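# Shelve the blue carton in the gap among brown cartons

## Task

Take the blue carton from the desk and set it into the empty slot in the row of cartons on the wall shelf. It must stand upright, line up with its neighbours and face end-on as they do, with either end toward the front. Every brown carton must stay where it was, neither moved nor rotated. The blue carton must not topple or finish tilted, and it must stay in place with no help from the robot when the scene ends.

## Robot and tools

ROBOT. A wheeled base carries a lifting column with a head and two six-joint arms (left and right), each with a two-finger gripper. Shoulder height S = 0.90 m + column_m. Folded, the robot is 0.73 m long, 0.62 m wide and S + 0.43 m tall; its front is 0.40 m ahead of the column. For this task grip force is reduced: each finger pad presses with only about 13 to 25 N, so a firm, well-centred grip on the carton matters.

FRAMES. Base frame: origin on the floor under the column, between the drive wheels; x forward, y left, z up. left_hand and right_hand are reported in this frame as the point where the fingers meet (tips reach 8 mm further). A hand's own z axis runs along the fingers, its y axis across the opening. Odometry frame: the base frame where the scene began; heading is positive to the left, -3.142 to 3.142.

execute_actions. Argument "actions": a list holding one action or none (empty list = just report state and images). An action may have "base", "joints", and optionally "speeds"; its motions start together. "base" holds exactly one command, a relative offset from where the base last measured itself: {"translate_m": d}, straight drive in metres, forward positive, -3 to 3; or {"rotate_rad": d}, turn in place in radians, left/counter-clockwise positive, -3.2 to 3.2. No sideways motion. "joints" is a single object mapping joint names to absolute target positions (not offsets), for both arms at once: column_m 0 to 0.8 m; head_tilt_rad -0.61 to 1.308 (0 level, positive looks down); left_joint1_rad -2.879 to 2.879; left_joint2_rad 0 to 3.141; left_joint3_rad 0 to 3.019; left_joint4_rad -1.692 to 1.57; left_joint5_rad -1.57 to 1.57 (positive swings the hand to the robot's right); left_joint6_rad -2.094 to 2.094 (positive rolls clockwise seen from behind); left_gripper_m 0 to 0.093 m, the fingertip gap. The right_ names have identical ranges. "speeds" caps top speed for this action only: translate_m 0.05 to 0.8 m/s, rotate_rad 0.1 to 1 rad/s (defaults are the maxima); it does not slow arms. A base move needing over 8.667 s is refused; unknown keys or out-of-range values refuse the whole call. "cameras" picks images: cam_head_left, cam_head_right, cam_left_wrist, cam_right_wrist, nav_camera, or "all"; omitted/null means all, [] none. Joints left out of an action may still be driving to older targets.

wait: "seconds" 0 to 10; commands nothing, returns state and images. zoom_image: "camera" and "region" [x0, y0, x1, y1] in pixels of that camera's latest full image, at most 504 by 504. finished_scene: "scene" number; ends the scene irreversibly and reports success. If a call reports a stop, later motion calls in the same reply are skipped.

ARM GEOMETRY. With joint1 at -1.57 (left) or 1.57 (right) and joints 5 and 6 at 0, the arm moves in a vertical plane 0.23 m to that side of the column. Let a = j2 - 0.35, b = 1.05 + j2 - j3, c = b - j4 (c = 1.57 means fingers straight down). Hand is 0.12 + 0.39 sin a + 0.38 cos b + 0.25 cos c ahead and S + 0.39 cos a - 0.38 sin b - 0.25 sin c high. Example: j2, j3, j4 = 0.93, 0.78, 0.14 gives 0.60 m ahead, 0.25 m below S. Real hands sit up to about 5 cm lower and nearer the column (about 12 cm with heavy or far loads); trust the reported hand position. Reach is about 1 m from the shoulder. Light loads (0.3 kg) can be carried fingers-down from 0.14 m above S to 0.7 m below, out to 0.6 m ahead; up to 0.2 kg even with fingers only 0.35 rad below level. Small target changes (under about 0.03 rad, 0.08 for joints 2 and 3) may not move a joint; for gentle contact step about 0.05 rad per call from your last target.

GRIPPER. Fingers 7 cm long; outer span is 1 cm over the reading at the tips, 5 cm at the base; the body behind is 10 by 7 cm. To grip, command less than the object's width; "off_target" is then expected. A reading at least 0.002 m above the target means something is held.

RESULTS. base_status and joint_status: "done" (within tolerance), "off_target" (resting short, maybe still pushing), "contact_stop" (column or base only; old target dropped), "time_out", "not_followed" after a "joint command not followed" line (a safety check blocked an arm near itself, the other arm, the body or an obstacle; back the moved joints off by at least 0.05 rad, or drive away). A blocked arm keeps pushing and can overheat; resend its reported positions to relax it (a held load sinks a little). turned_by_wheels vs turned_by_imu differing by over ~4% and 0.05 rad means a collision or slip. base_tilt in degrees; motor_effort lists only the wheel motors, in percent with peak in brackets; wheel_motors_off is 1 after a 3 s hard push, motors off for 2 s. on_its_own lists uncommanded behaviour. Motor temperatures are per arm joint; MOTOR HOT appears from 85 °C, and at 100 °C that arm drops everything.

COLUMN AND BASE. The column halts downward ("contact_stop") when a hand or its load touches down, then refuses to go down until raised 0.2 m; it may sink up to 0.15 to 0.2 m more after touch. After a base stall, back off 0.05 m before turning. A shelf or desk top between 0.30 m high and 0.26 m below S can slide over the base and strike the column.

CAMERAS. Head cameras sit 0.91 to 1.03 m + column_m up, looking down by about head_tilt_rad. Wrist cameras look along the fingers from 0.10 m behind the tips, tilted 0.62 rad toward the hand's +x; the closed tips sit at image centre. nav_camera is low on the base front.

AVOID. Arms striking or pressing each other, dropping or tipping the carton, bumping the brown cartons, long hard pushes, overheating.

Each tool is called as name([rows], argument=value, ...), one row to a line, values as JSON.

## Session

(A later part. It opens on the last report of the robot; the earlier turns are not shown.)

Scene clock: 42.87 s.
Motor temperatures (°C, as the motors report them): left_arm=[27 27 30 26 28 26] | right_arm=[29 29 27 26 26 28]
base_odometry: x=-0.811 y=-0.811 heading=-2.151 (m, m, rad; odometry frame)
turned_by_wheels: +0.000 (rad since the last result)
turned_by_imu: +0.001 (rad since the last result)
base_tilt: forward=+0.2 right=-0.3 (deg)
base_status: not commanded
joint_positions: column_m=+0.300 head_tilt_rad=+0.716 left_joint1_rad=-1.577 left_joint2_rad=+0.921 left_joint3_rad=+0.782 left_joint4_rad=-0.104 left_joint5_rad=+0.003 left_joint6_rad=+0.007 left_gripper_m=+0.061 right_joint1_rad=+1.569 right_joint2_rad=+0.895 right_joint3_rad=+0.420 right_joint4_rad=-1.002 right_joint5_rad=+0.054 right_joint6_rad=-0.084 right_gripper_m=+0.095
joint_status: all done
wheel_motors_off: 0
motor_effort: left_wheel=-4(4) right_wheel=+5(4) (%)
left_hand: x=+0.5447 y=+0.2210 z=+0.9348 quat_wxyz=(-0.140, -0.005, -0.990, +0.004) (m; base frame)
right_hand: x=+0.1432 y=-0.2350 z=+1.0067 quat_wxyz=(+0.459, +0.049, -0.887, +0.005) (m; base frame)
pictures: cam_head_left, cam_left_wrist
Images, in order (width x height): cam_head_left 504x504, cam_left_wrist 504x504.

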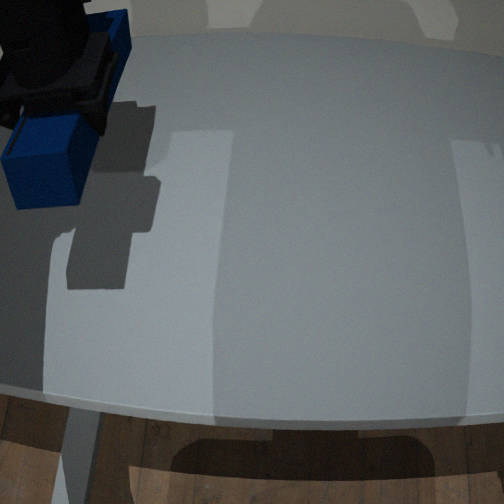

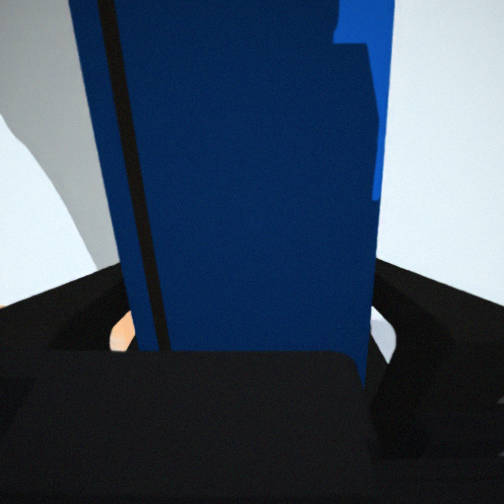

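execute_actions([
  {"base":{"translate_m":-0.6},"joints":{"column_m":0.5,"head_tilt_rad":0.3}},
], cameras=[])

execute_actions([
  {"base":{"rotate_rad":3.05},"speeds":{"rotate_rad":0.7}},
], cameras=[])

execute_actions([
  {"base":{"translate_m":1.2},"speeds":{"translate_m":0.5}},
], cameras=["cam_head_left","cam_head_right","nav_camera"])

Scene clock: 46.63 s.
Motor temperatures (°C, as the motors report them): left_arm=[27 27 30 26 28 26] | right_arm=[29 29 27 26 26 28]
base_odometry: x=-0.483 y=-0.309 heading=-2.150 (m, m, rad; odometry frame)
turned_by_wheels: +0.001 (rad since the last result)
turned_by_imu: +0.001 (rad since the last result)
base_tilt: forward=+0.2 right=-0.3 (deg)
base_status: done
joint_positions: column_m=+0.500 head_tilt_rad=+0.319 left_joint1_rad=-1.577 left_joint2_rad=+0.924 left_joint3_rad=+0.780 left_joint4_rad=-0.104 left_joint5_rad=+0.003 left_joint6_rad=+0.007 left_gripper_m=+0.061 right_joint1_rad=+1.569 right_joint2_rad=+0.894 right_joint3_rad=+0.415 right_joint4_rad=-1.002 right_joint5_rad=+0.054 right_joint6_rad=-0.084 right_gripper_m=+0.095
joint_status: all done
wheel_motors_off: 0
motor_effort: left_wheel=+1(63) right_wheel=-1(54) (%)
left_hand: x=+0.5426 y=+0.2211 z=+1.1332 quat_wxyz=(-0.137, -0.005, -0.990, +0.004) (m; base frame)
right_hand: x=+0.1406 y=-0.2350 z=+1.2077 quat_wxyz=(+0.461, +0.049, -0.886, +0.005) (m; base frame)
pictures: none
No camera images: the call's "cameras" was empty. Leave "cameras" out to get every camera's image.

Scene clock: 52.00 s.
Motor temperatures (°C, as the motors report them): left_arm=[27 27 30 26 28 26] | right_arm=[29 29 27 26 26 28]
base_odometry: x=-0.483 y=-0.309 heading=+0.900 (m, m, rad; odometry frame)
turned_by_wheels: +3.049 (rad since the last result)
turned_by_imu: +3.023 (rad since the last result)
base_tilt: forward=+0.3 right=-0.3 (deg)
base_status: done
joint_positions: column_m=+0.500 head_tilt_rad=+0.319 left_joint1_rad=-1.577 left_joint2_rad=+0.924 left_joint3_rad=+0.780 left_joint4_rad=-0.104 left_joint5_rad=+0.002 left_joint6_rad=+0.007 left_gripper_m=+0.061 right_joint1_rad=+1.569 right_joint2_rad=+0.894 right_joint3_rad=+0.415 right_joint4_rad=-1.002 right_joint5_rad=+0.054 right_joint6_rad=-0.084 right_gripper_m=+0.095
joint_status: not commanded
wheel_motors_off: 0
motor_effort: left_wheel=-1(46) right_wheel=+0(52) (%)
left_hand: x=+0.5426 y=+0.2212 z=+1.1332 quat_wxyz=(-0.137, -0.005, -0.990, +0.004) (m; base frame)
right_hand: x=+0.1406 y=-0.2350 z=+1.2077 quat_wxyz=(+0.461, +0.049, -0.886, +0.005) (m; base frame)
pictures: none
No camera images: the call's "cameras" was empty. Leave "cameras" out to get every camera's image.

Scene clock: 56.00 s.
Motor temperatures (°C, as the motors report them): left_arm=[27 27 30 26 28 26] | right_arm=[29 29 27 26 26 28]
base_odometry: x=+0.263 y=+0.631 heading=+0.901 (m, m, rad; odometry frame)
turned_by_wheels: +0.001 (rad since the last result)
turned_by_imu: +0.005 (rad since the last result)
base_tilt: forward=+0.2 right=-0.4 (deg)
base_status: done
joint_positions: column_m=+0.500 head_tilt_rad=+0.319 left_joint1_rad=-1.577 left_joint2_rad=+0.924 left_joint3_rad=+0.780 left_joint4_rad=-0.104 left_joint5_rad=+0.002 left_joint6_rad=+0.007 left_gripper_m=+0.061 right_joint1_rad=+1.569 right_joint2_rad=+0.894 right_joint3_rad=+0.416 right_joint4_rad=-1.002 right_joint5_rad=+0.054 right_joint6_rad=-0.084 right_gripper_m=+0.095
joint_status: not commanded
wheel_motors_off: 0
motor_effort: left_wheel=+1(60) right_wheel=-3(50) (%)
left_hand: x=+0.5425 y=+0.2212 z=+1.1330 quat_wxyz=(-0.137, -0.005, -0.991, +0.004) (m; base frame)
right_hand: x=+0.1414 y=-0.2350 z=+1.2074 quat_wxyz=(+0.460, +0.049, -0.886, +0.005) (m; base frame)
pictures: cam_head_left, cam_head_right, nav_camera
Images, in order (width x height): cam_head_left 504x504, cam_head_right 504x504, nav_camera 504x504.

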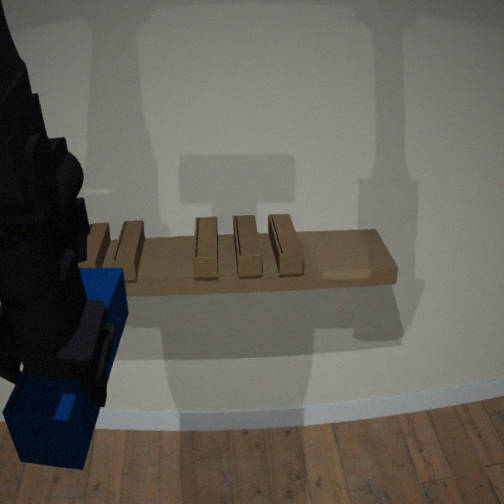

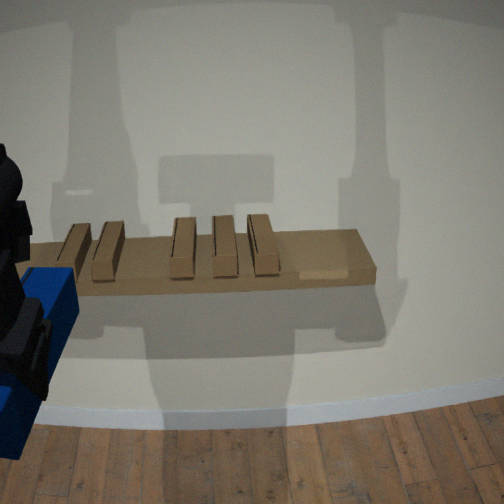

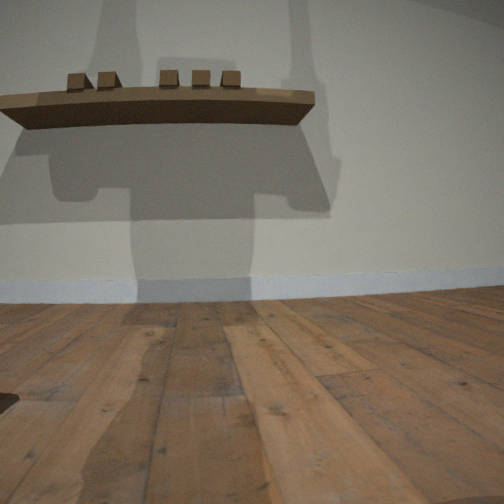

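execute_actions([
  {"base":{"translate_m":0.7},"joints":{"column_m":0.3,"head_tilt_rad":0.6},"speeds":{"translate_m":0.5}},
], cameras=[])

execute_actions([
  {"base":{"rotate_rad":0.09}},
], cameras=["cam_head_left","cam_head_right","nav_camera","cam_left_wrist"])

Scene clock: 59.50 s.
Motor temperatures (°C, as the motors report them): left_arm=[27 27 30 26 28 26] | right_arm=[29 29 27 26 26 28]
base_odometry: x=+0.698 y=+1.180 heading=+0.901 (m, m, rad; odometry frame)
turned_by_wheels: +0.000 (rad since the last result)
turned_by_imu: +0.003 (rad since the last result)
base_tilt: forward=+0.1 right=-0.2 (deg)
base_status: done
joint_positions: column_m=+0.300 head_tilt_rad=+0.604 left_joint1_rad=-1.577 left_joint2_rad=+0.924 left_joint3_rad=+0.779 left_joint4_rad=-0.104 left_joint5_rad=+0.002 left_joint6_rad=+0.007 left_gripper_m=+0.061 right_joint1_rad=+1.569 right_joint2_rad=+0.893 right_joint3_rad=+0.416 right_joint4_rad=-1.002 right_joint5_rad=+0.054 right_joint6_rad=-0.084 right_gripper_m=+0.095
joint_status: all done
wheel_motors_off: 0
motor_effort: left_wheel=+2(40) right_wheel=-1(24) (%)
left_hand: x=+0.5419 y=+0.2212 z=+0.9329 quat_wxyz=(-0.137, -0.005, -0.991, +0.004) (m; base frame)
right_hand: x=+0.1415 y=-0.2350 z=+1.0076 quat_wxyz=(+0.460, +0.049, -0.887, +0.005) (m; base frame)
pictures: none
No camera images: the call's "cameras" was empty. Leave "cameras" out to get every camera's image.

Scene clock: 60.57 s.
Motor temperatures (°C, as the motors report them): left_arm=[27 27 30 26 28 26] | right_arm=[29 29 27 26 26 28]
base_odometry: x=+0.698 y=+1.180 heading=+0.989 (m, m, rad; odometry frame)
turned_by_wheels: +0.088 (rad since the last result)
turned_by_imu: +0.086 (rad since the last result)
base_tilt: forward=+0.1 right=-0.4 (deg)
base_status: done
joint_positions: column_m=+0.300 head_tilt_rad=+0.604 left_joint1_rad=-1.577 left_joint2_rad=+0.924 left_joint3_rad=+0.779 left_joint4_rad=-0.104 left_joint5_rad=+0.002 left_joint6_rad=+0.007 left_gripper_m=+0.061 right_joint1_rad=+1.569 right_joint2_rad=+0.893 right_joint3_rad=+0.416 right_joint4_rad=-1.002 right_joint5_rad=+0.054 right_joint6_rad=-0.084 right_gripper_m=+0.095
joint_status: not commanded
wheel_motors_off: 0
motor_effort: left_wheel=+0(50) right_wheel=+1(45) (%)
left_hand: x=+0.5419 y=+0.2215 z=+0.9329 quat_wxyz=(-0.137, -0.005, -0.991, +0.003) (m; base frame)
right_hand: x=+0.1415 y=-0.2350 z=+1.0076 quat_wxyz=(+0.460, +0.049, -0.887, +0.005) (m; base frame)
pictures: cam_head_left, cam_head_right, cam_left_wrist, nav_camera
Images, in order (width x height): cam_head_left 504x504, cam_head_right 504x504, cam_left_wrist 504x504, nav_camera 504x504.

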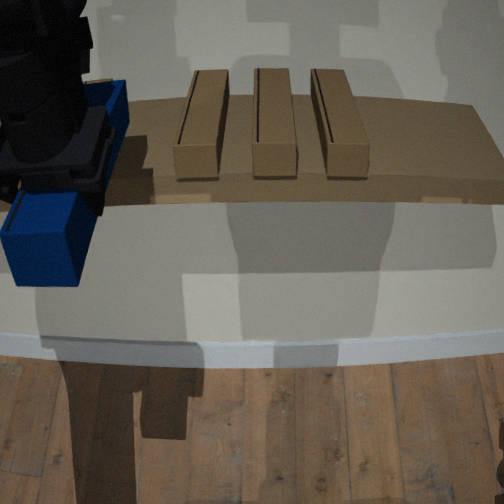

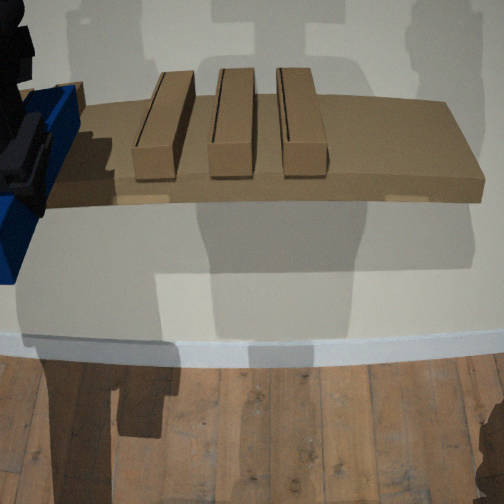

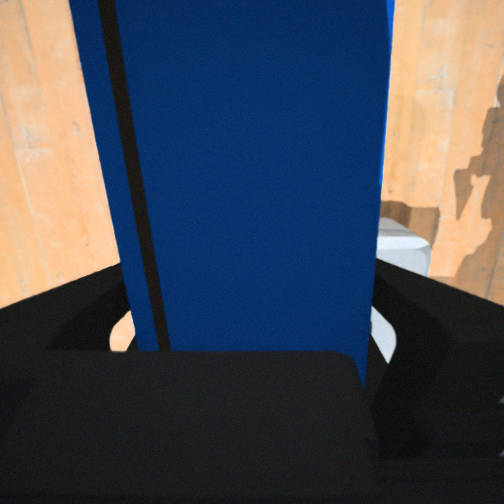

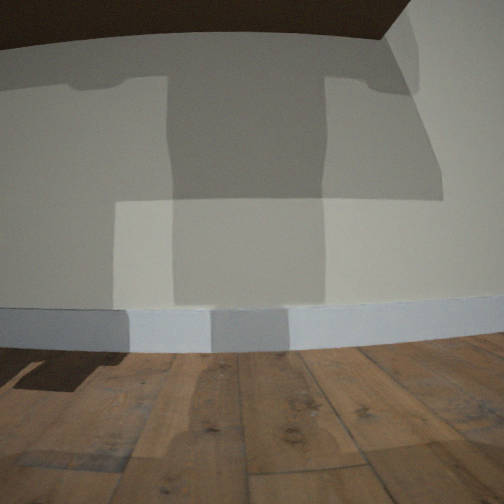

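execute_actions([
  {"base":{"translate_m":0.22},"joints":{"head_tilt_rad":0.75},"speeds":{"translate_m":0.2}},
], cameras=["cam_head_left","cam_head_right","cam_left_wrist"])

Scene clock: 62.93 s.
Motor temperatures (°C, as the motors report them): left_arm=[27 27 30 26 28 26] | right_arm=[29 29 27 26 26 28]
base_odometry: x=+0.819 y=+1.364 heading=+0.991 (m, m, rad; odometry frame)
turned_by_wheels: +0.002 (rad since the last result)
turned_by_imu: +0.003 (rad since the last result)
base_tilt: forward=+0.2 right=-0.3 (deg)
base_status: done
joint_positions: column_m=+0.300 head_tilt_rad=+0.752 left_joint1_rad=-1.577 left_joint2_rad=+0.924 left_joint3_rad=+0.779 left_joint4_rad=-0.104 left_joint5_rad=+0.002 left_joint6_rad=+0.007 left_gripper_m=+0.061 right_joint1_rad=+1.569 right_joint2_rad=+0.893 right_joint3_rad=+0.417 right_joint4_rad=-1.002 right_joint5_rad=+0.054 right_joint6_rad=-0.084 right_gripper_m=+0.095
joint_status: all done
wheel_motors_off: 0
motor_effort: left_wheel=+2(61) right_wheel=-4(35) (%)
left_hand: x=+0.5419 y=+0.2215 z=+0.9329 quat_wxyz=(-0.137, -0.005, -0.991, +0.003) (m; base frame)
right_hand: x=+0.1417 y=-0.2350 z=+1.0075 quat_wxyz=(+0.460, +0.049, -0.887, +0.005) (m; base frame)
pictures: cam_head_left, cam_head_right, cam_left_wrist
Images, in order (width x height): cam_head_left 504x504, cam_head_right 504x504, cam_left_wrist 504x504.

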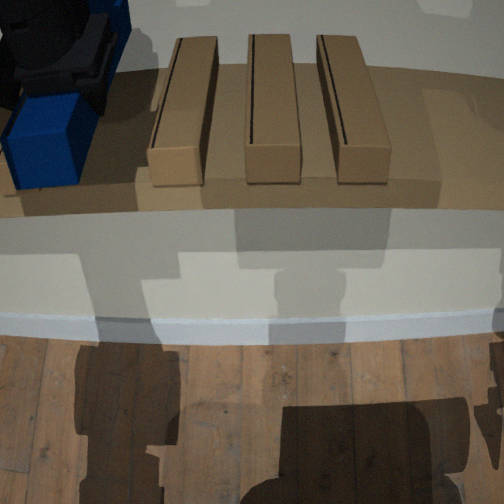

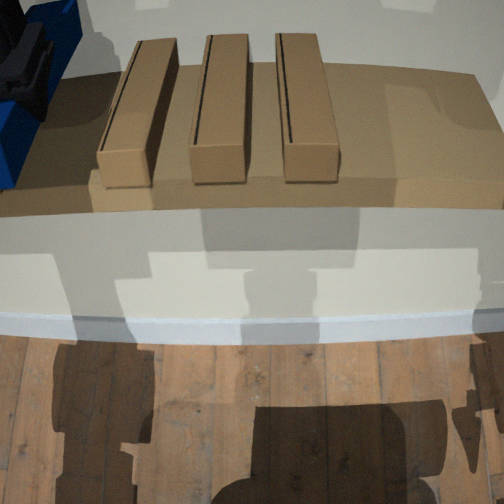

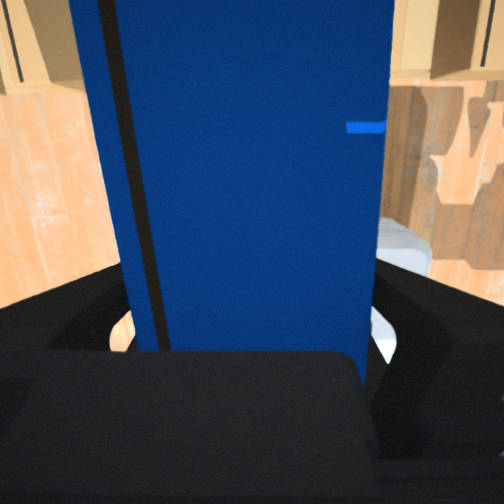

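execute_actions([
  {"base":{"translate_m":0.16},"speeds":{"translate_m":0.15}},
], cameras=[])

execute_actions([
  {"joints":{"column_m":0.22,"head_tilt_rad":0.85}},
], cameras=["cam_head_left","cam_head_right","cam_left_wrist"])

Scene clock: 65.63 s.
Motor temperatures (°C, as the motors report them): left_arm=[27 27 30 26 28 26] | right_arm=[29 29 27 26 26 28]
base_odometry: x=+0.906 y=+1.498 heading=+0.992 (m, m, rad; odometry frame)
turned_by_wheels: +0.002 (rad since the last result)
turned_by_imu: +0.003 (rad since the last result)
base_tilt: forward=+0.1 right=-0.3 (deg)
base_status: done
joint_positions: column_m=+0.300 head_tilt_rad=+0.753 left_joint1_rad=-1.577 left_joint2_rad=+0.925 left_joint3_rad=+0.779 left_joint4_rad=-0.104 left_joint5_rad=+0.002 left_joint6_rad=+0.007 left_gripper_m=+0.061 right_joint1_rad=+1.569 right_joint2_rad=+0.893 right_joint3_rad=+0.417 right_joint4_rad=-1.002 right_joint5_rad=+0.054 right_joint6_rad=-0.084 right_gripper_m=+0.095
joint_status: not commanded
wheel_motors_off: 0
motor_effort: left_wheel=+2(33) right_wheel=-3(38) (%)
left_hand: x=+0.5414 y=+0.2215 z=+0.9325 quat_wxyz=(-0.136, -0.005, -0.991, +0.003) (m; base frame)
right_hand: x=+0.1417 y=-0.2350 z=+1.0075 quat_wxyz=(+0.460, +0.049, -0.887, +0.005) (m; base frame)
pictures: none
No camera images: the call's "cameras" was empty. Leave "cameras" out to get every camera's image.

Scene clock: 67.27 s.
Motor temperatures (°C, as the motors report them): left_arm=[27 27 30 26 28 26] | right_arm=[29 29 27 26 26 28]
base_odometry: x=+0.906 y=+1.498 heading=+0.992 (m, m, rad; odometry frame)
turned_by_wheels: +0.000 (rad since the last result)
turned_by_imu: +0.001 (rad since the last result)
base_tilt: forward=+0.0 right=-0.3 (deg)
base_status: not commanded
joint_positions: column_m=+0.220 head_tilt_rad=+0.851 left_joint1_rad=-1.577 left_joint2_rad=+0.925 left_joint3_rad=+0.779 left_joint4_rad=-0.104 left_joint5_rad=+0.002 left_joint6_rad=+0.007 left_gripper_m=+0.061 right_joint1_rad=+1.569 right_joint2_rad=+0.893 right_joint3_rad=+0.417 right_joint4_rad=-1.002 right_joint5_rad=+0.054 right_joint6_rad=-0.084 right_gripper_m=+0.095
joint_status: all done
wheel_motors_off: 0
motor_effort: left_wheel=+3(3) right_wheel=-5(1) (%)
left_hand: x=+0.5414 y=+0.2215 z=+0.8525 quat_wxyz=(-0.136, -0.005, -0.991, +0.003) (m; base frame)
right_hand: x=+0.1417 y=-0.2350 z=+0.9275 quat_wxyz=(+0.460, +0.049, -0.887, +0.005) (m; base frame)
pictures: cam_head_left, cam_head_right, cam_left_wrist
Images, in order (width x height): cam_head_left 504x504, cam_head_right 504x504, cam_left_wrist 504x504.

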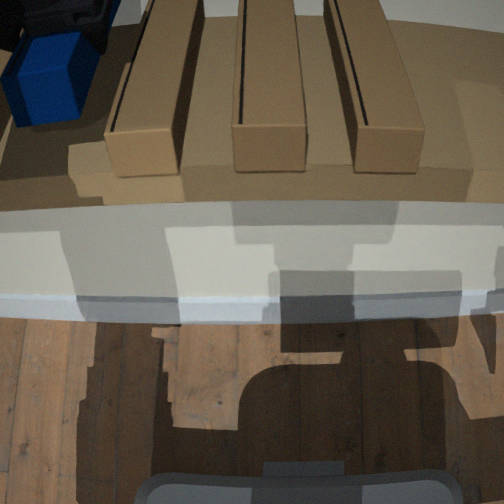

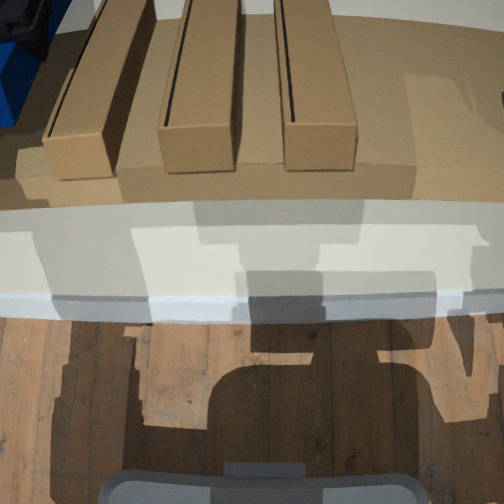

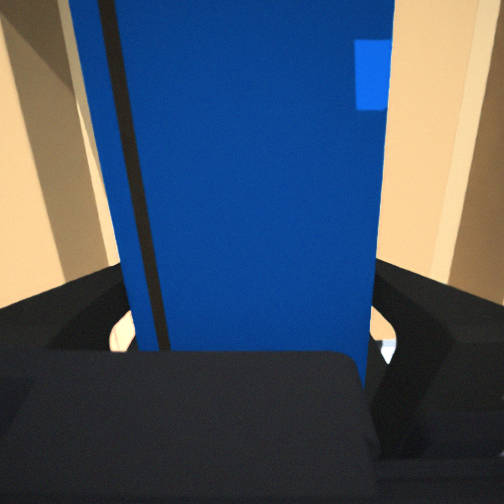

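execute_actions([
  {"joints":{"column_m":0.16}},
], cameras=["cam_head_left","cam_left_wrist"])

Scene clock: 68.83 s.
Motor temperatures (°C, as the motors report them): left_arm=[27 27 30 26 28 26] | right_arm=[29 29 27 26 26 28]
base_odometry: x=+0.906 y=+1.498 heading=+0.992 (m, m, rad; odometry frame)
turned_by_wheels: +0.000 (rad since the last result)
turned_by_imu: +0.001 (rad since the last result)
base_tilt: forward=+0.1 right=-0.3 (deg)
base_status: not commanded
joint_positions: column_m=+0.160 head_tilt_rad=+0.851 left_joint1_rad=-1.577 left_joint2_rad=+0.925 left_joint3_rad=+0.779 left_joint4_rad=-0.104 left_joint5_rad=+0.002 left_joint6_rad=+0.007 left_gripper_m=+0.061 right_joint1_rad=+1.569 right_joint2_rad=+0.893 right_joint3_rad=+0.417 right_joint4_rad=-1.002 right_joint5_rad=+0.054 right_joint6_rad=-0.084 right_gripper_m=+0.095
joint_status: all done
wheel_motors_off: 0
motor_effort: left_wheel=+3(3) right_wheel=-1(1) (%)
left_hand: x=+0.5414 y=+0.2215 z=+0.7925 quat_wxyz=(-0.136, -0.005, -0.991, +0.003) (m; base frame)
right_hand: x=+0.1417 y=-0.2350 z=+0.8675 quat_wxyz=(+0.460, +0.049, -0.887, +0.005) (m; base frame)
pictures: cam_head_left, cam_left_wrist
Images, in order (width x height): cam_head_left 504x504, cam_left_wrist 504x504.

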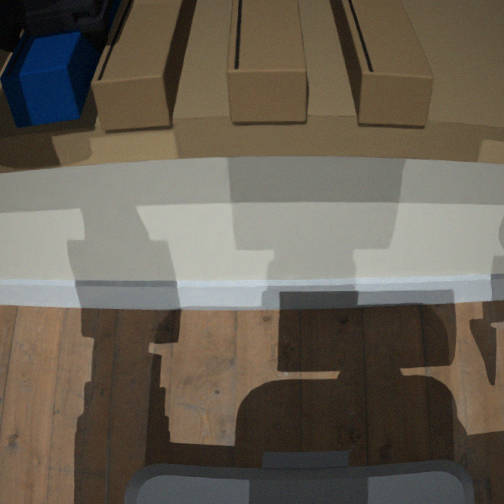

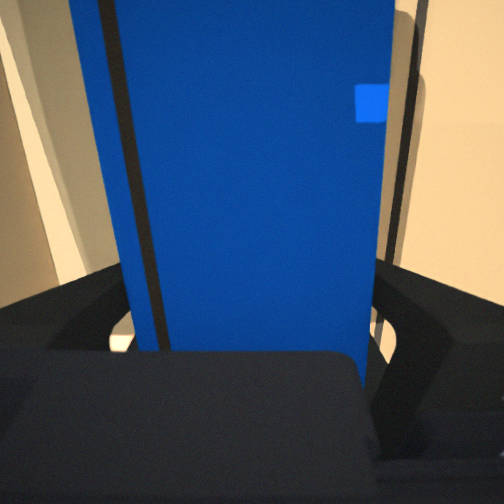

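execute_actions([
  {"joints":{"column_m":0.22}},
], cameras=[])

execute_actions([
  {"base":{"rotate_rad":0.055},"joints":{"left_joint6_rad":0.062}},
], cameras=[])

execute_actions([
  {"joints":{"column_m":0.165}},
], cameras=["cam_head_left","cam_left_wrist"])

Scene clock: 70.70 s.
Motor temperatures (°C, as the motors report them): left_arm=[27 27 30 26 28 26] | right_arm=[29 29 27 26 26 28]
base_odometry: x=+0.906 y=+1.498 heading=+0.992 (m, m, rad; odometry frame)
turned_by_wheels: +0.000 (rad since the last result)
turned_by_imu: +0.001 (rad since the last result)
base_tilt: forward=+0.1 right=-0.4 (deg)
base_status: not commanded
joint_positions: column_m=+0.220 head_tilt_rad=+0.852 left_joint1_rad=-1.577 left_joint2_rad=+0.925 left_joint3_rad=+0.779 left_joint4_rad=-0.104 left_joint5_rad=+0.002 left_joint6_rad=+0.007 left_gripper_m=+0.061 right_joint1_rad=+1.569 right_joint2_rad=+0.893 right_joint3_rad=+0.417 right_joint4_rad=-1.002 right_joint5_rad=+0.054 right_joint6_rad=-0.084 right_gripper_m=+0.095
joint_status: all done
wheel_motors_off: 0
motor_effort: left_wheel=+3(3) right_wheel=-5(5) (%)
left_hand: x=+0.5414 y=+0.2215 z=+0.8524 quat_wxyz=(-0.136, -0.005, -0.991, +0.003) (m; base frame)
right_hand: x=+0.1417 y=-0.2350 z=+0.9274 quat_wxyz=(+0.460, +0.049, -0.887, +0.005) (m; base frame)
pictures: none
No camera images: the call's "cameras" was empty. Leave "cameras" out to get every camera's image.

Scene clock: 71.63 s.
Motor temperatures (°C, as the motors report them): left_arm=[27 27 30 26 28 26] | right_arm=[29 29 27 26 26 28]
base_odometry: x=+0.907 y=+1.499 heading=+1.045 (m, m, rad; odometry frame)
turned_by_wheels: +0.053 (rad since the last result)
turned_by_imu: +0.051 (rad since the last result)
base_tilt: forward=+0.2 right=-0.5 (deg)
base_status: done
joint_positions: column_m=+0.220 head_tilt_rad=+0.852 left_joint1_rad=-1.577 left_joint2_rad=+0.925 left_joint3_rad=+0.779 left_joint4_rad=-0.104 left_joint5_rad=+0.002 left_joint6_rad=+0.054 left_gripper_m=+0.061 right_joint1_rad=+1.569 right_joint2_rad=+0.893 right_joint3_rad=+0.417 right_joint4_rad=-1.002 right_joint5_rad=+0.054 right_joint6_rad=-0.084 right_gripper_m=+0.095
joint_status: all done
wheel_motors_off: 0
motor_effort: left_wheel=-1(48) right_wheel=-1(45) (%)
left_hand: x=+0.5414 y=+0.2215 z=+0.8524 quat_wxyz=(-0.136, -0.028, -0.990, +0.000) (m; base frame)
right_hand: x=+0.1417 y=-0.2350 z=+0.9274 quat_wxyz=(+0.460, +0.049, -0.887, +0.005) (m; base frame)
pictures: none
No camera images: the call's "cameras" was empty. Leave "cameras" out to get every camera's image.

Scene clock: 72.93 s.
Motor temperatures (°C, as the motors report them): left_arm=[27 27 30 26 28 26] | right_arm=[29 29 27 26 26 28]
base_odometry: x=+0.907 y=+1.499 heading=+1.045 (m, m, rad; odometry frame)
turned_by_wheels: +0.000 (rad since the last result)
turned_by_imu: +0.000 (rad since the last result)
base_tilt: forward=+0.2 right=-0.3 (deg)
base_status: not commanded
joint_positions: column_m=+0.165 head_tilt_rad=+0.852 left_joint1_rad=-1.577 left_joint2_rad=+0.925 left_joint3_rad=+0.779 left_joint4_rad=-0.104 left_joint5_rad=+0.002 left_joint6_rad=+0.054 left_gripper_m=+0.061 right_joint1_rad=+1.569 right_joint2_rad=+0.893 right_joint3_rad=+0.417 right_joint4_rad=-1.002 right_joint5_rad=+0.054 right_joint6_rad=-0.084 right_gripper_m=+0.095
joint_status: all done
wheel_motors_off: 0
motor_effort: left_wheel=-3(3) right_wheel=+0(2) (%)
left_hand: x=+0.5414 y=+0.2215 z=+0.7975 quat_wxyz=(-0.136, -0.028, -0.990, +0.000) (m; base frame)
right_hand: x=+0.1417 y=-0.2350 z=+0.8725 quat_wxyz=(+0.460, +0.049, -0.887, +0.005) (m; base frame)
pictures: cam_head_left, cam_left_wrist
Images, in order (width x height): cam_head_left 504x504, cam_left_wrist 504x504.

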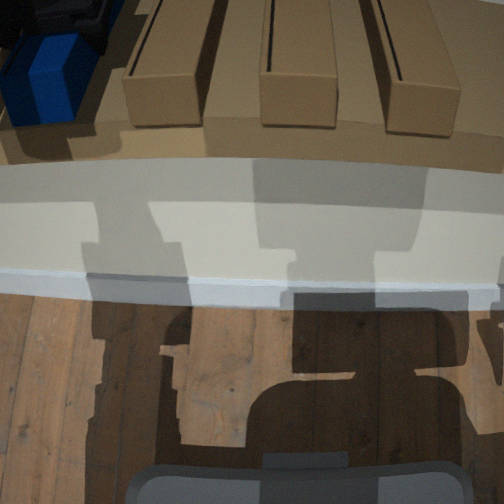

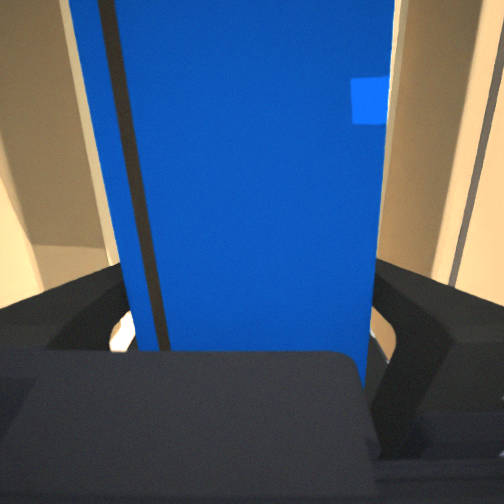

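execute_actions([
  {"joints":{"column_m":0.135}},
], cameras=["cam_head_left","cam_left_wrist"])

Scene clock: 74.10 s.
Motor temperatures (°C, as the motors report them): left_arm=[27 27 30 26 28 26] | right_arm=[29 29 27 26 26 28]
base_odometry: x=+0.907 y=+1.499 heading=+1.045 (m, m, rad; odometry frame)
turned_by_wheels: +0.000 (rad since the last result)
turned_by_imu: +0.000 (rad since the last result)
base_tilt: forward=+0.1 right=-0.3 (deg)
base_status: not commanded
joint_positions: column_m=+0.135 head_tilt_rad=+0.852 left_joint1_rad=-1.577 left_joint2_rad=+0.925 left_joint3_rad=+0.779 left_joint4_rad=-0.104 left_joint5_rad=+0.002 left_joint6_rad=+0.054 left_gripper_m=+0.061 right_joint1_rad=+1.569 right_joint2_rad=+0.893 right_joint3_rad=+0.417 right_joint4_rad=-1.002 right_joint5_rad=+0.054 right_joint6_rad=-0.084 right_gripper_m=+0.095
joint_status: all done
wheel_motors_off: 0
motor_effort: left_wheel=-3(3) right_wheel=+3(4) (%)
left_hand: x=+0.5414 y=+0.2215 z=+0.7675 quat_wxyz=(-0.136, -0.028, -0.990, +0.000) (m; base frame)
right_hand: x=+0.1417 y=-0.2350 z=+0.8425 quat_wxyz=(+0.460, +0.049, -0.887, +0.005) (m; base frame)
pictures: cam_head_left, cam_left_wrist
Images, in order (width x height): cam_head_left 504x504, cam_left_wrist 504x504.

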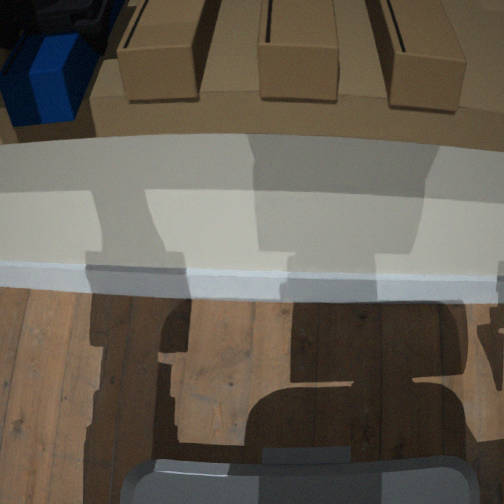

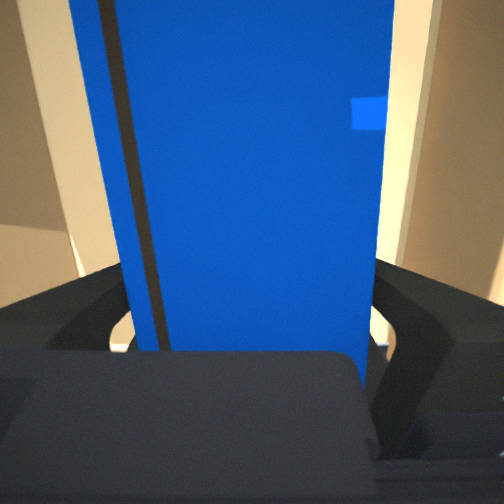

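execute_actions([
  {"base":{"translate_m":0.04},"speeds":{"translate_m":0.05}},
], cameras=["cam_head_left","cam_left_wrist"])

execute_actions([
  {"joints":{"column_m":0.12}},
], cameras=["cam_head_left","cam_left_wrist"])

Scene clock: 75.70 s.
Motor temperatures (°C, as the motors report them): left_arm=[27 27 30 26 28 26] | right_arm=[29 29 27 26 26 28]
base_odometry: x=+0.927 y=+1.533 heading=+1.047 (m, m, rad; odometry frame)
turned_by_wheels: +0.002 (rad since the last result)
turned_by_imu: +0.003 (rad since the last result)
base_tilt: forward=+0.1 right=-0.4 (deg)
base_status: done
joint_positions: column_m=+0.135 head_tilt_rad=+0.852 left_joint1_rad=-1.577 left_joint2_rad=+0.927 left_joint3_rad=+0.775 left_joint4_rad=-0.106 left_joint5_rad=-0.001 left_joint6_rad=+0.056 left_gripper_m=+0.061 right_joint1_rad=+1.569 right_joint2_rad=+0.893 right_joint3_rad=+0.416 right_joint4_rad=-1.002 right_joint5_rad=+0.054 right_joint6_rad=-0.084 right_gripper_m=+0.095
joint_status: not commanded
wheel_motors_off: 0
motor_effort: left_wheel=+1(53) right_wheel=+2(38) (%)
left_hand: x=+0.5380 y=+0.2219 z=+0.7657 quat_wxyz=(-0.132, -0.029, -0.991, -0.001) (m; base frame)
right_hand: x=+0.1415 y=-0.2350 z=+0.8426 quat_wxyz=(+0.460, +0.049, -0.887, +0.005) (m; base frame)
pictures: cam_head_left, cam_left_wrist
Images, in order (width x height): cam_head_left 504x504, cam_left_wrist 504x504.

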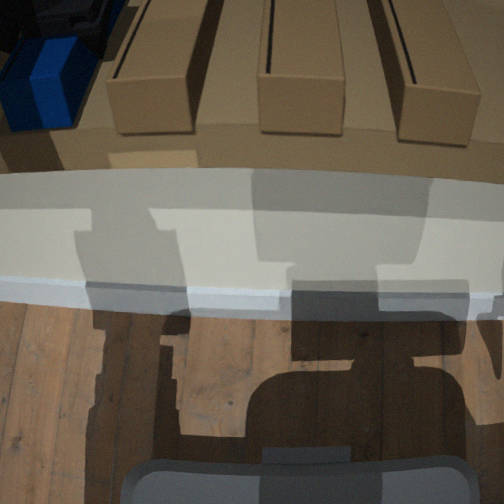

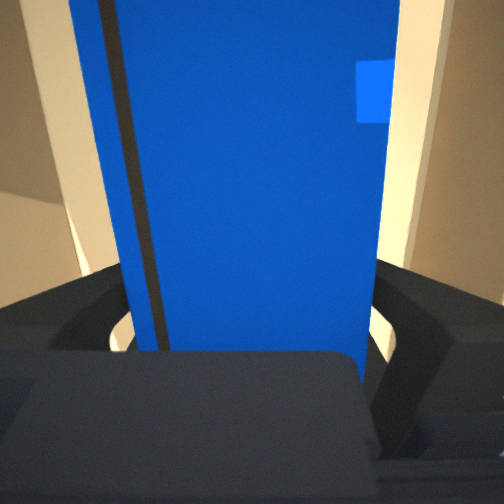

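Scene clock: 76.47 s.
Motor temperatures (°C, as the motors report them): left_arm=[27 27 30 26 28 26] | right_arm=[29 29 27 26 26 28]
base_odometry: x=+0.927 y=+1.533 heading=+1.047 (m, m, rad; odometry frame)
turned_by_wheels: +0.000 (rad since the last result)
turned_by_imu: +0.000 (rad since the last result)
base_tilt: forward=+0.2 right=-0.3 (deg)
base_status: not commanded
joint_positions: column_m=+0.120 head_tilt_rad=+0.852 left_joint1_rad=-1.576 left_joint2_rad=+0.910 left_joint3_rad=+0.772 left_joint4_rad=-0.115 left_joint5_rad=+0.001 left_joint6_rad=+0.056 left_gripper_m=+0.061 right_joint1_rad=+1.569 right_joint2_rad=+0.893 right_joint3_rad=+0.416 right_joint4_rad=-1.002 right_joint5_rad=+0.054 right_joint6_rad=-0.084 right_gripper_m=+0.095
joint_status: all done
wheel_motors_off: 0
motor_effort: left_wheel=+7(7) right_wheel=-3(3) (%)
left_hand: x=+0.5387 y=+0.2218 z=+0.7566 quat_wxyz=(-0.135, -0.029, -0.990, -0.001) (m; base frame)
right_hand: x=+0.1415 y=-0.2350 z=+0.8276 quat_wxyz=(+0.460, +0.049, -0.887, +0.005) (m; base frame)
pictures: cam_head_left, cam_left_wrist
Images, in order (width x height): cam_head_left 504x504, cam_left_wrist 504x504.

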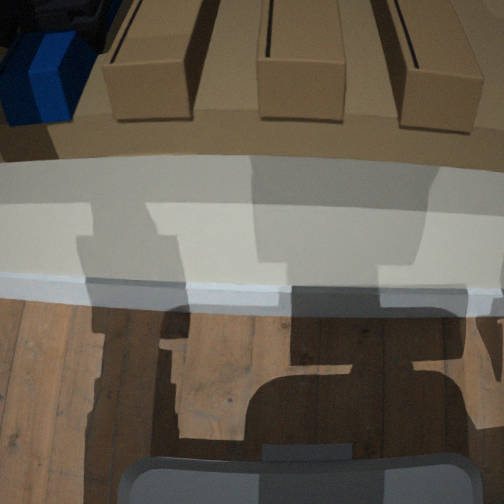

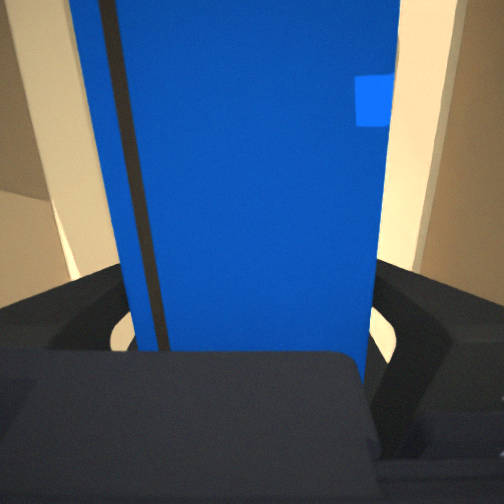

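execute_actions([
  {"joints":{"left_gripper_m":0.078}},
], cameras=["cam_left_wrist"])

execute_actions([
  {"joints":{"column_m":0.3}},
], cameras=["cam_left_wrist","cam_head_left"])

execute_actions([
  {"base":{"translate_m":-0.45},"joints":{"head_tilt_rad":0.7}},
], cameras=["cam_head_left","cam_head_right","cam_left_wrist"])

Scene clock: 77.23 s.
Motor temperatures (°C, as the motors report them): left_arm=[27 27 30 26 28 26] | right_arm=[29 29 27 26 26 28]
base_odometry: x=+0.927 y=+1.533 heading=+1.047 (m, m, rad; odometry frame)
turned_by_wheels: +0.000 (rad since the last result)
turned_by_imu: +0.000 (rad since the last result)
base_tilt: forward=+0.2 right=-0.3 (deg)
base_status: not commanded
joint_positions: column_m=+0.120 head_tilt_rad=+0.852 left_joint1_rad=-1.576 left_joint2_rad=+0.910 left_joint3_rad=+0.772 left_joint4_rad=-0.110 left_joint5_rad=+0.000 left_joint6_rad=+0.056 left_gripper_m=+0.078 right_joint1_rad=+1.569 right_joint2_rad=+0.893 right_joint3_rad=+0.416 right_joint4_rad=-1.002 right_joint5_rad=+0.054 right_joint6_rad=-0.084 right_gripper_m=+0.095
joint_status: all done
wheel_motors_off: 0
motor_effort: left_wheel=+5(7) right_wheel=-5(4) (%)
left_hand: x=+0.5403 y=+0.2221 z=+0.7570 quat_wxyz=(-0.138, -0.029, -0.990, -0.001) (m; base frame)
right_hand: x=+0.1415 y=-0.2350 z=+0.8276 quat_wxyz=(+0.460, +0.049, -0.887, +0.005) (m; base frame)
pictures: cam_left_wrist
Images, in order (width x height): cam_left_wrist 504x504.

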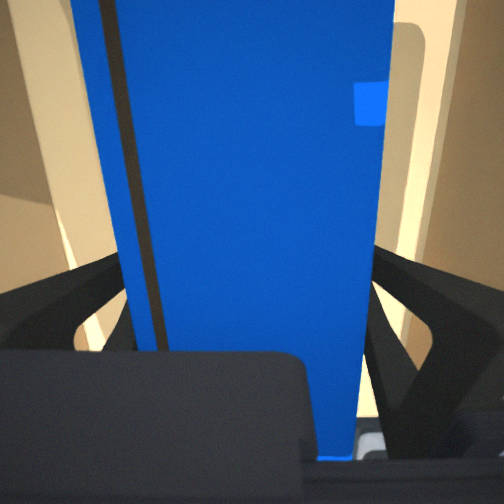

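Scene clock: 80.17 s.
Motor temperatures (°C, as the motors report them): left_arm=[27 27 30 26 28 26] | right_arm=[29 29 27 26 26 28]
base_odometry: x=+0.927 y=+1.533 heading=+1.047 (m, m, rad; odometry frame)
turned_by_wheels: +0.000 (rad since the last result)
turned_by_imu: +0.001 (rad since the last result)
base_tilt: forward=+0.1 right=-0.3 (deg)
base_status: not commanded
joint_positions: column_m=+0.300 head_tilt_rad=+0.852 left_joint1_rad=-1.576 left_joint2_rad=+0.918 left_joint3_rad=+0.772 left_joint4_rad=-0.110 left_joint5_rad=+0.000 left_joint6_rad=+0.056 left_gripper_m=+0.078 right_joint1_rad=+1.569 right_joint2_rad=+0.893 right_joint3_rad=+0.416 right_joint4_rad=-1.002 right_joint5_rad=+0.054 right_joint6_rad=-0.084 right_gripper_m=+0.095
joint_status: all done
wheel_motors_off: 0
motor_effort: left_wheel=+5(5) right_wheel=-4(5) (%)
left_hand: x=+0.5381 y=+0.2221 z=+0.9336 quat_wxyz=(-0.134, -0.029, -0.991, -0.001) (m; base frame)
right_hand: x=+0.1415 y=-0.2350 z=+1.0074 quat_wxyz=(+0.460, +0.049, -0.887, +0.005) (m; base frame)
pictures: cam_head_left, cam_left_wrist
Images, in order (width x height): cam_head_left 504x504, cam_left_wrist 504x504.

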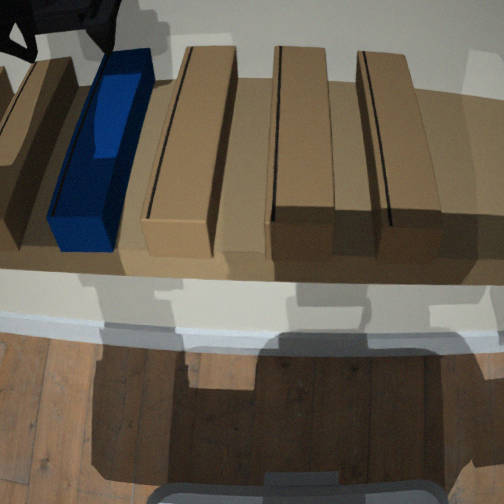

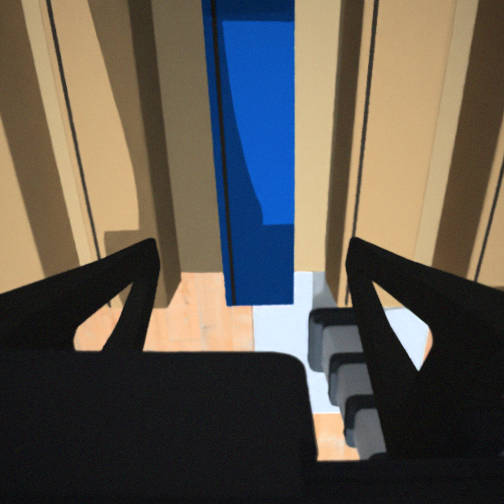

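Scene clock: 82.70 s.
Motor temperatures (°C, as the motors report them): left_arm=[27 27 30 26 28 26] | right_arm=[29 29 27 26 26 28]
base_odometry: x=+0.702 y=+1.143 heading=+1.049 (m, m, rad; odometry frame)
turned_by_wheels: +0.002 (rad since the last result)
turned_by_imu: +0.002 (rad since the last result)
base_tilt: forward=+0.0 right=-0.5 (deg)
base_status: done
joint_positions: column_m=+0.300 head_tilt_rad=+0.716 left_joint1_rad=-1.576 left_joint2_rad=+0.919 left_joint3_rad=+0.772 left_joint4_rad=-0.109 left_joint5_rad=+0.000 left_joint6_rad=+0.056 left_gripper_m=+0.078 right_joint1_rad=+1.569 right_joint2_rad=+0.893 right_joint3_rad=+0.414 right_joint4_rad=-1.002 right_joint5_rad=+0.054 right_joint6_rad=-0.084 right_gripper_m=+0.095
joint_status: all done
wheel_motors_off: 0
motor_effort: left_wheel=+1(63) right_wheel=+0(55) (%)
left_hand: x=+0.5382 y=+0.2221 z=+0.9333 quat_wxyz=(-0.134, -0.029, -0.991, -0.001) (m; base frame)
right_hand: x=+0.1405 y=-0.2350 z=+1.0078 quat_wxyz=(+0.461, +0.049, -0.886, +0.005) (m; base frame)
pictures: cam_head_left, cam_head_right, cam_left_wrist
Images, in order (width x height): cam_head_left 504x504, cam_head_right 504x504, cam_left_wrist 504x504.

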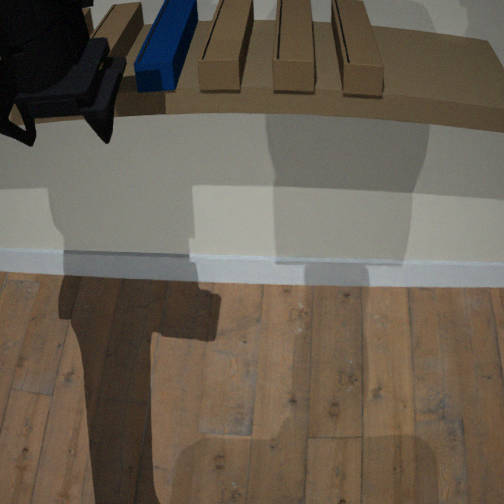

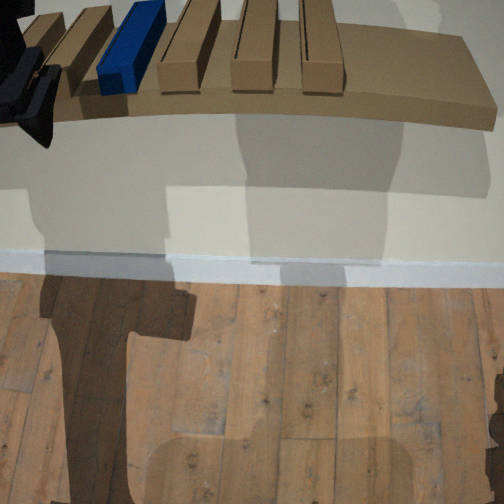

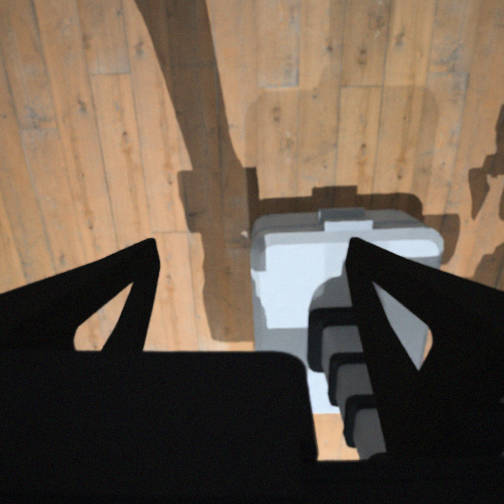

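finished_scene(scene=1)

The scene is finished: the task was done.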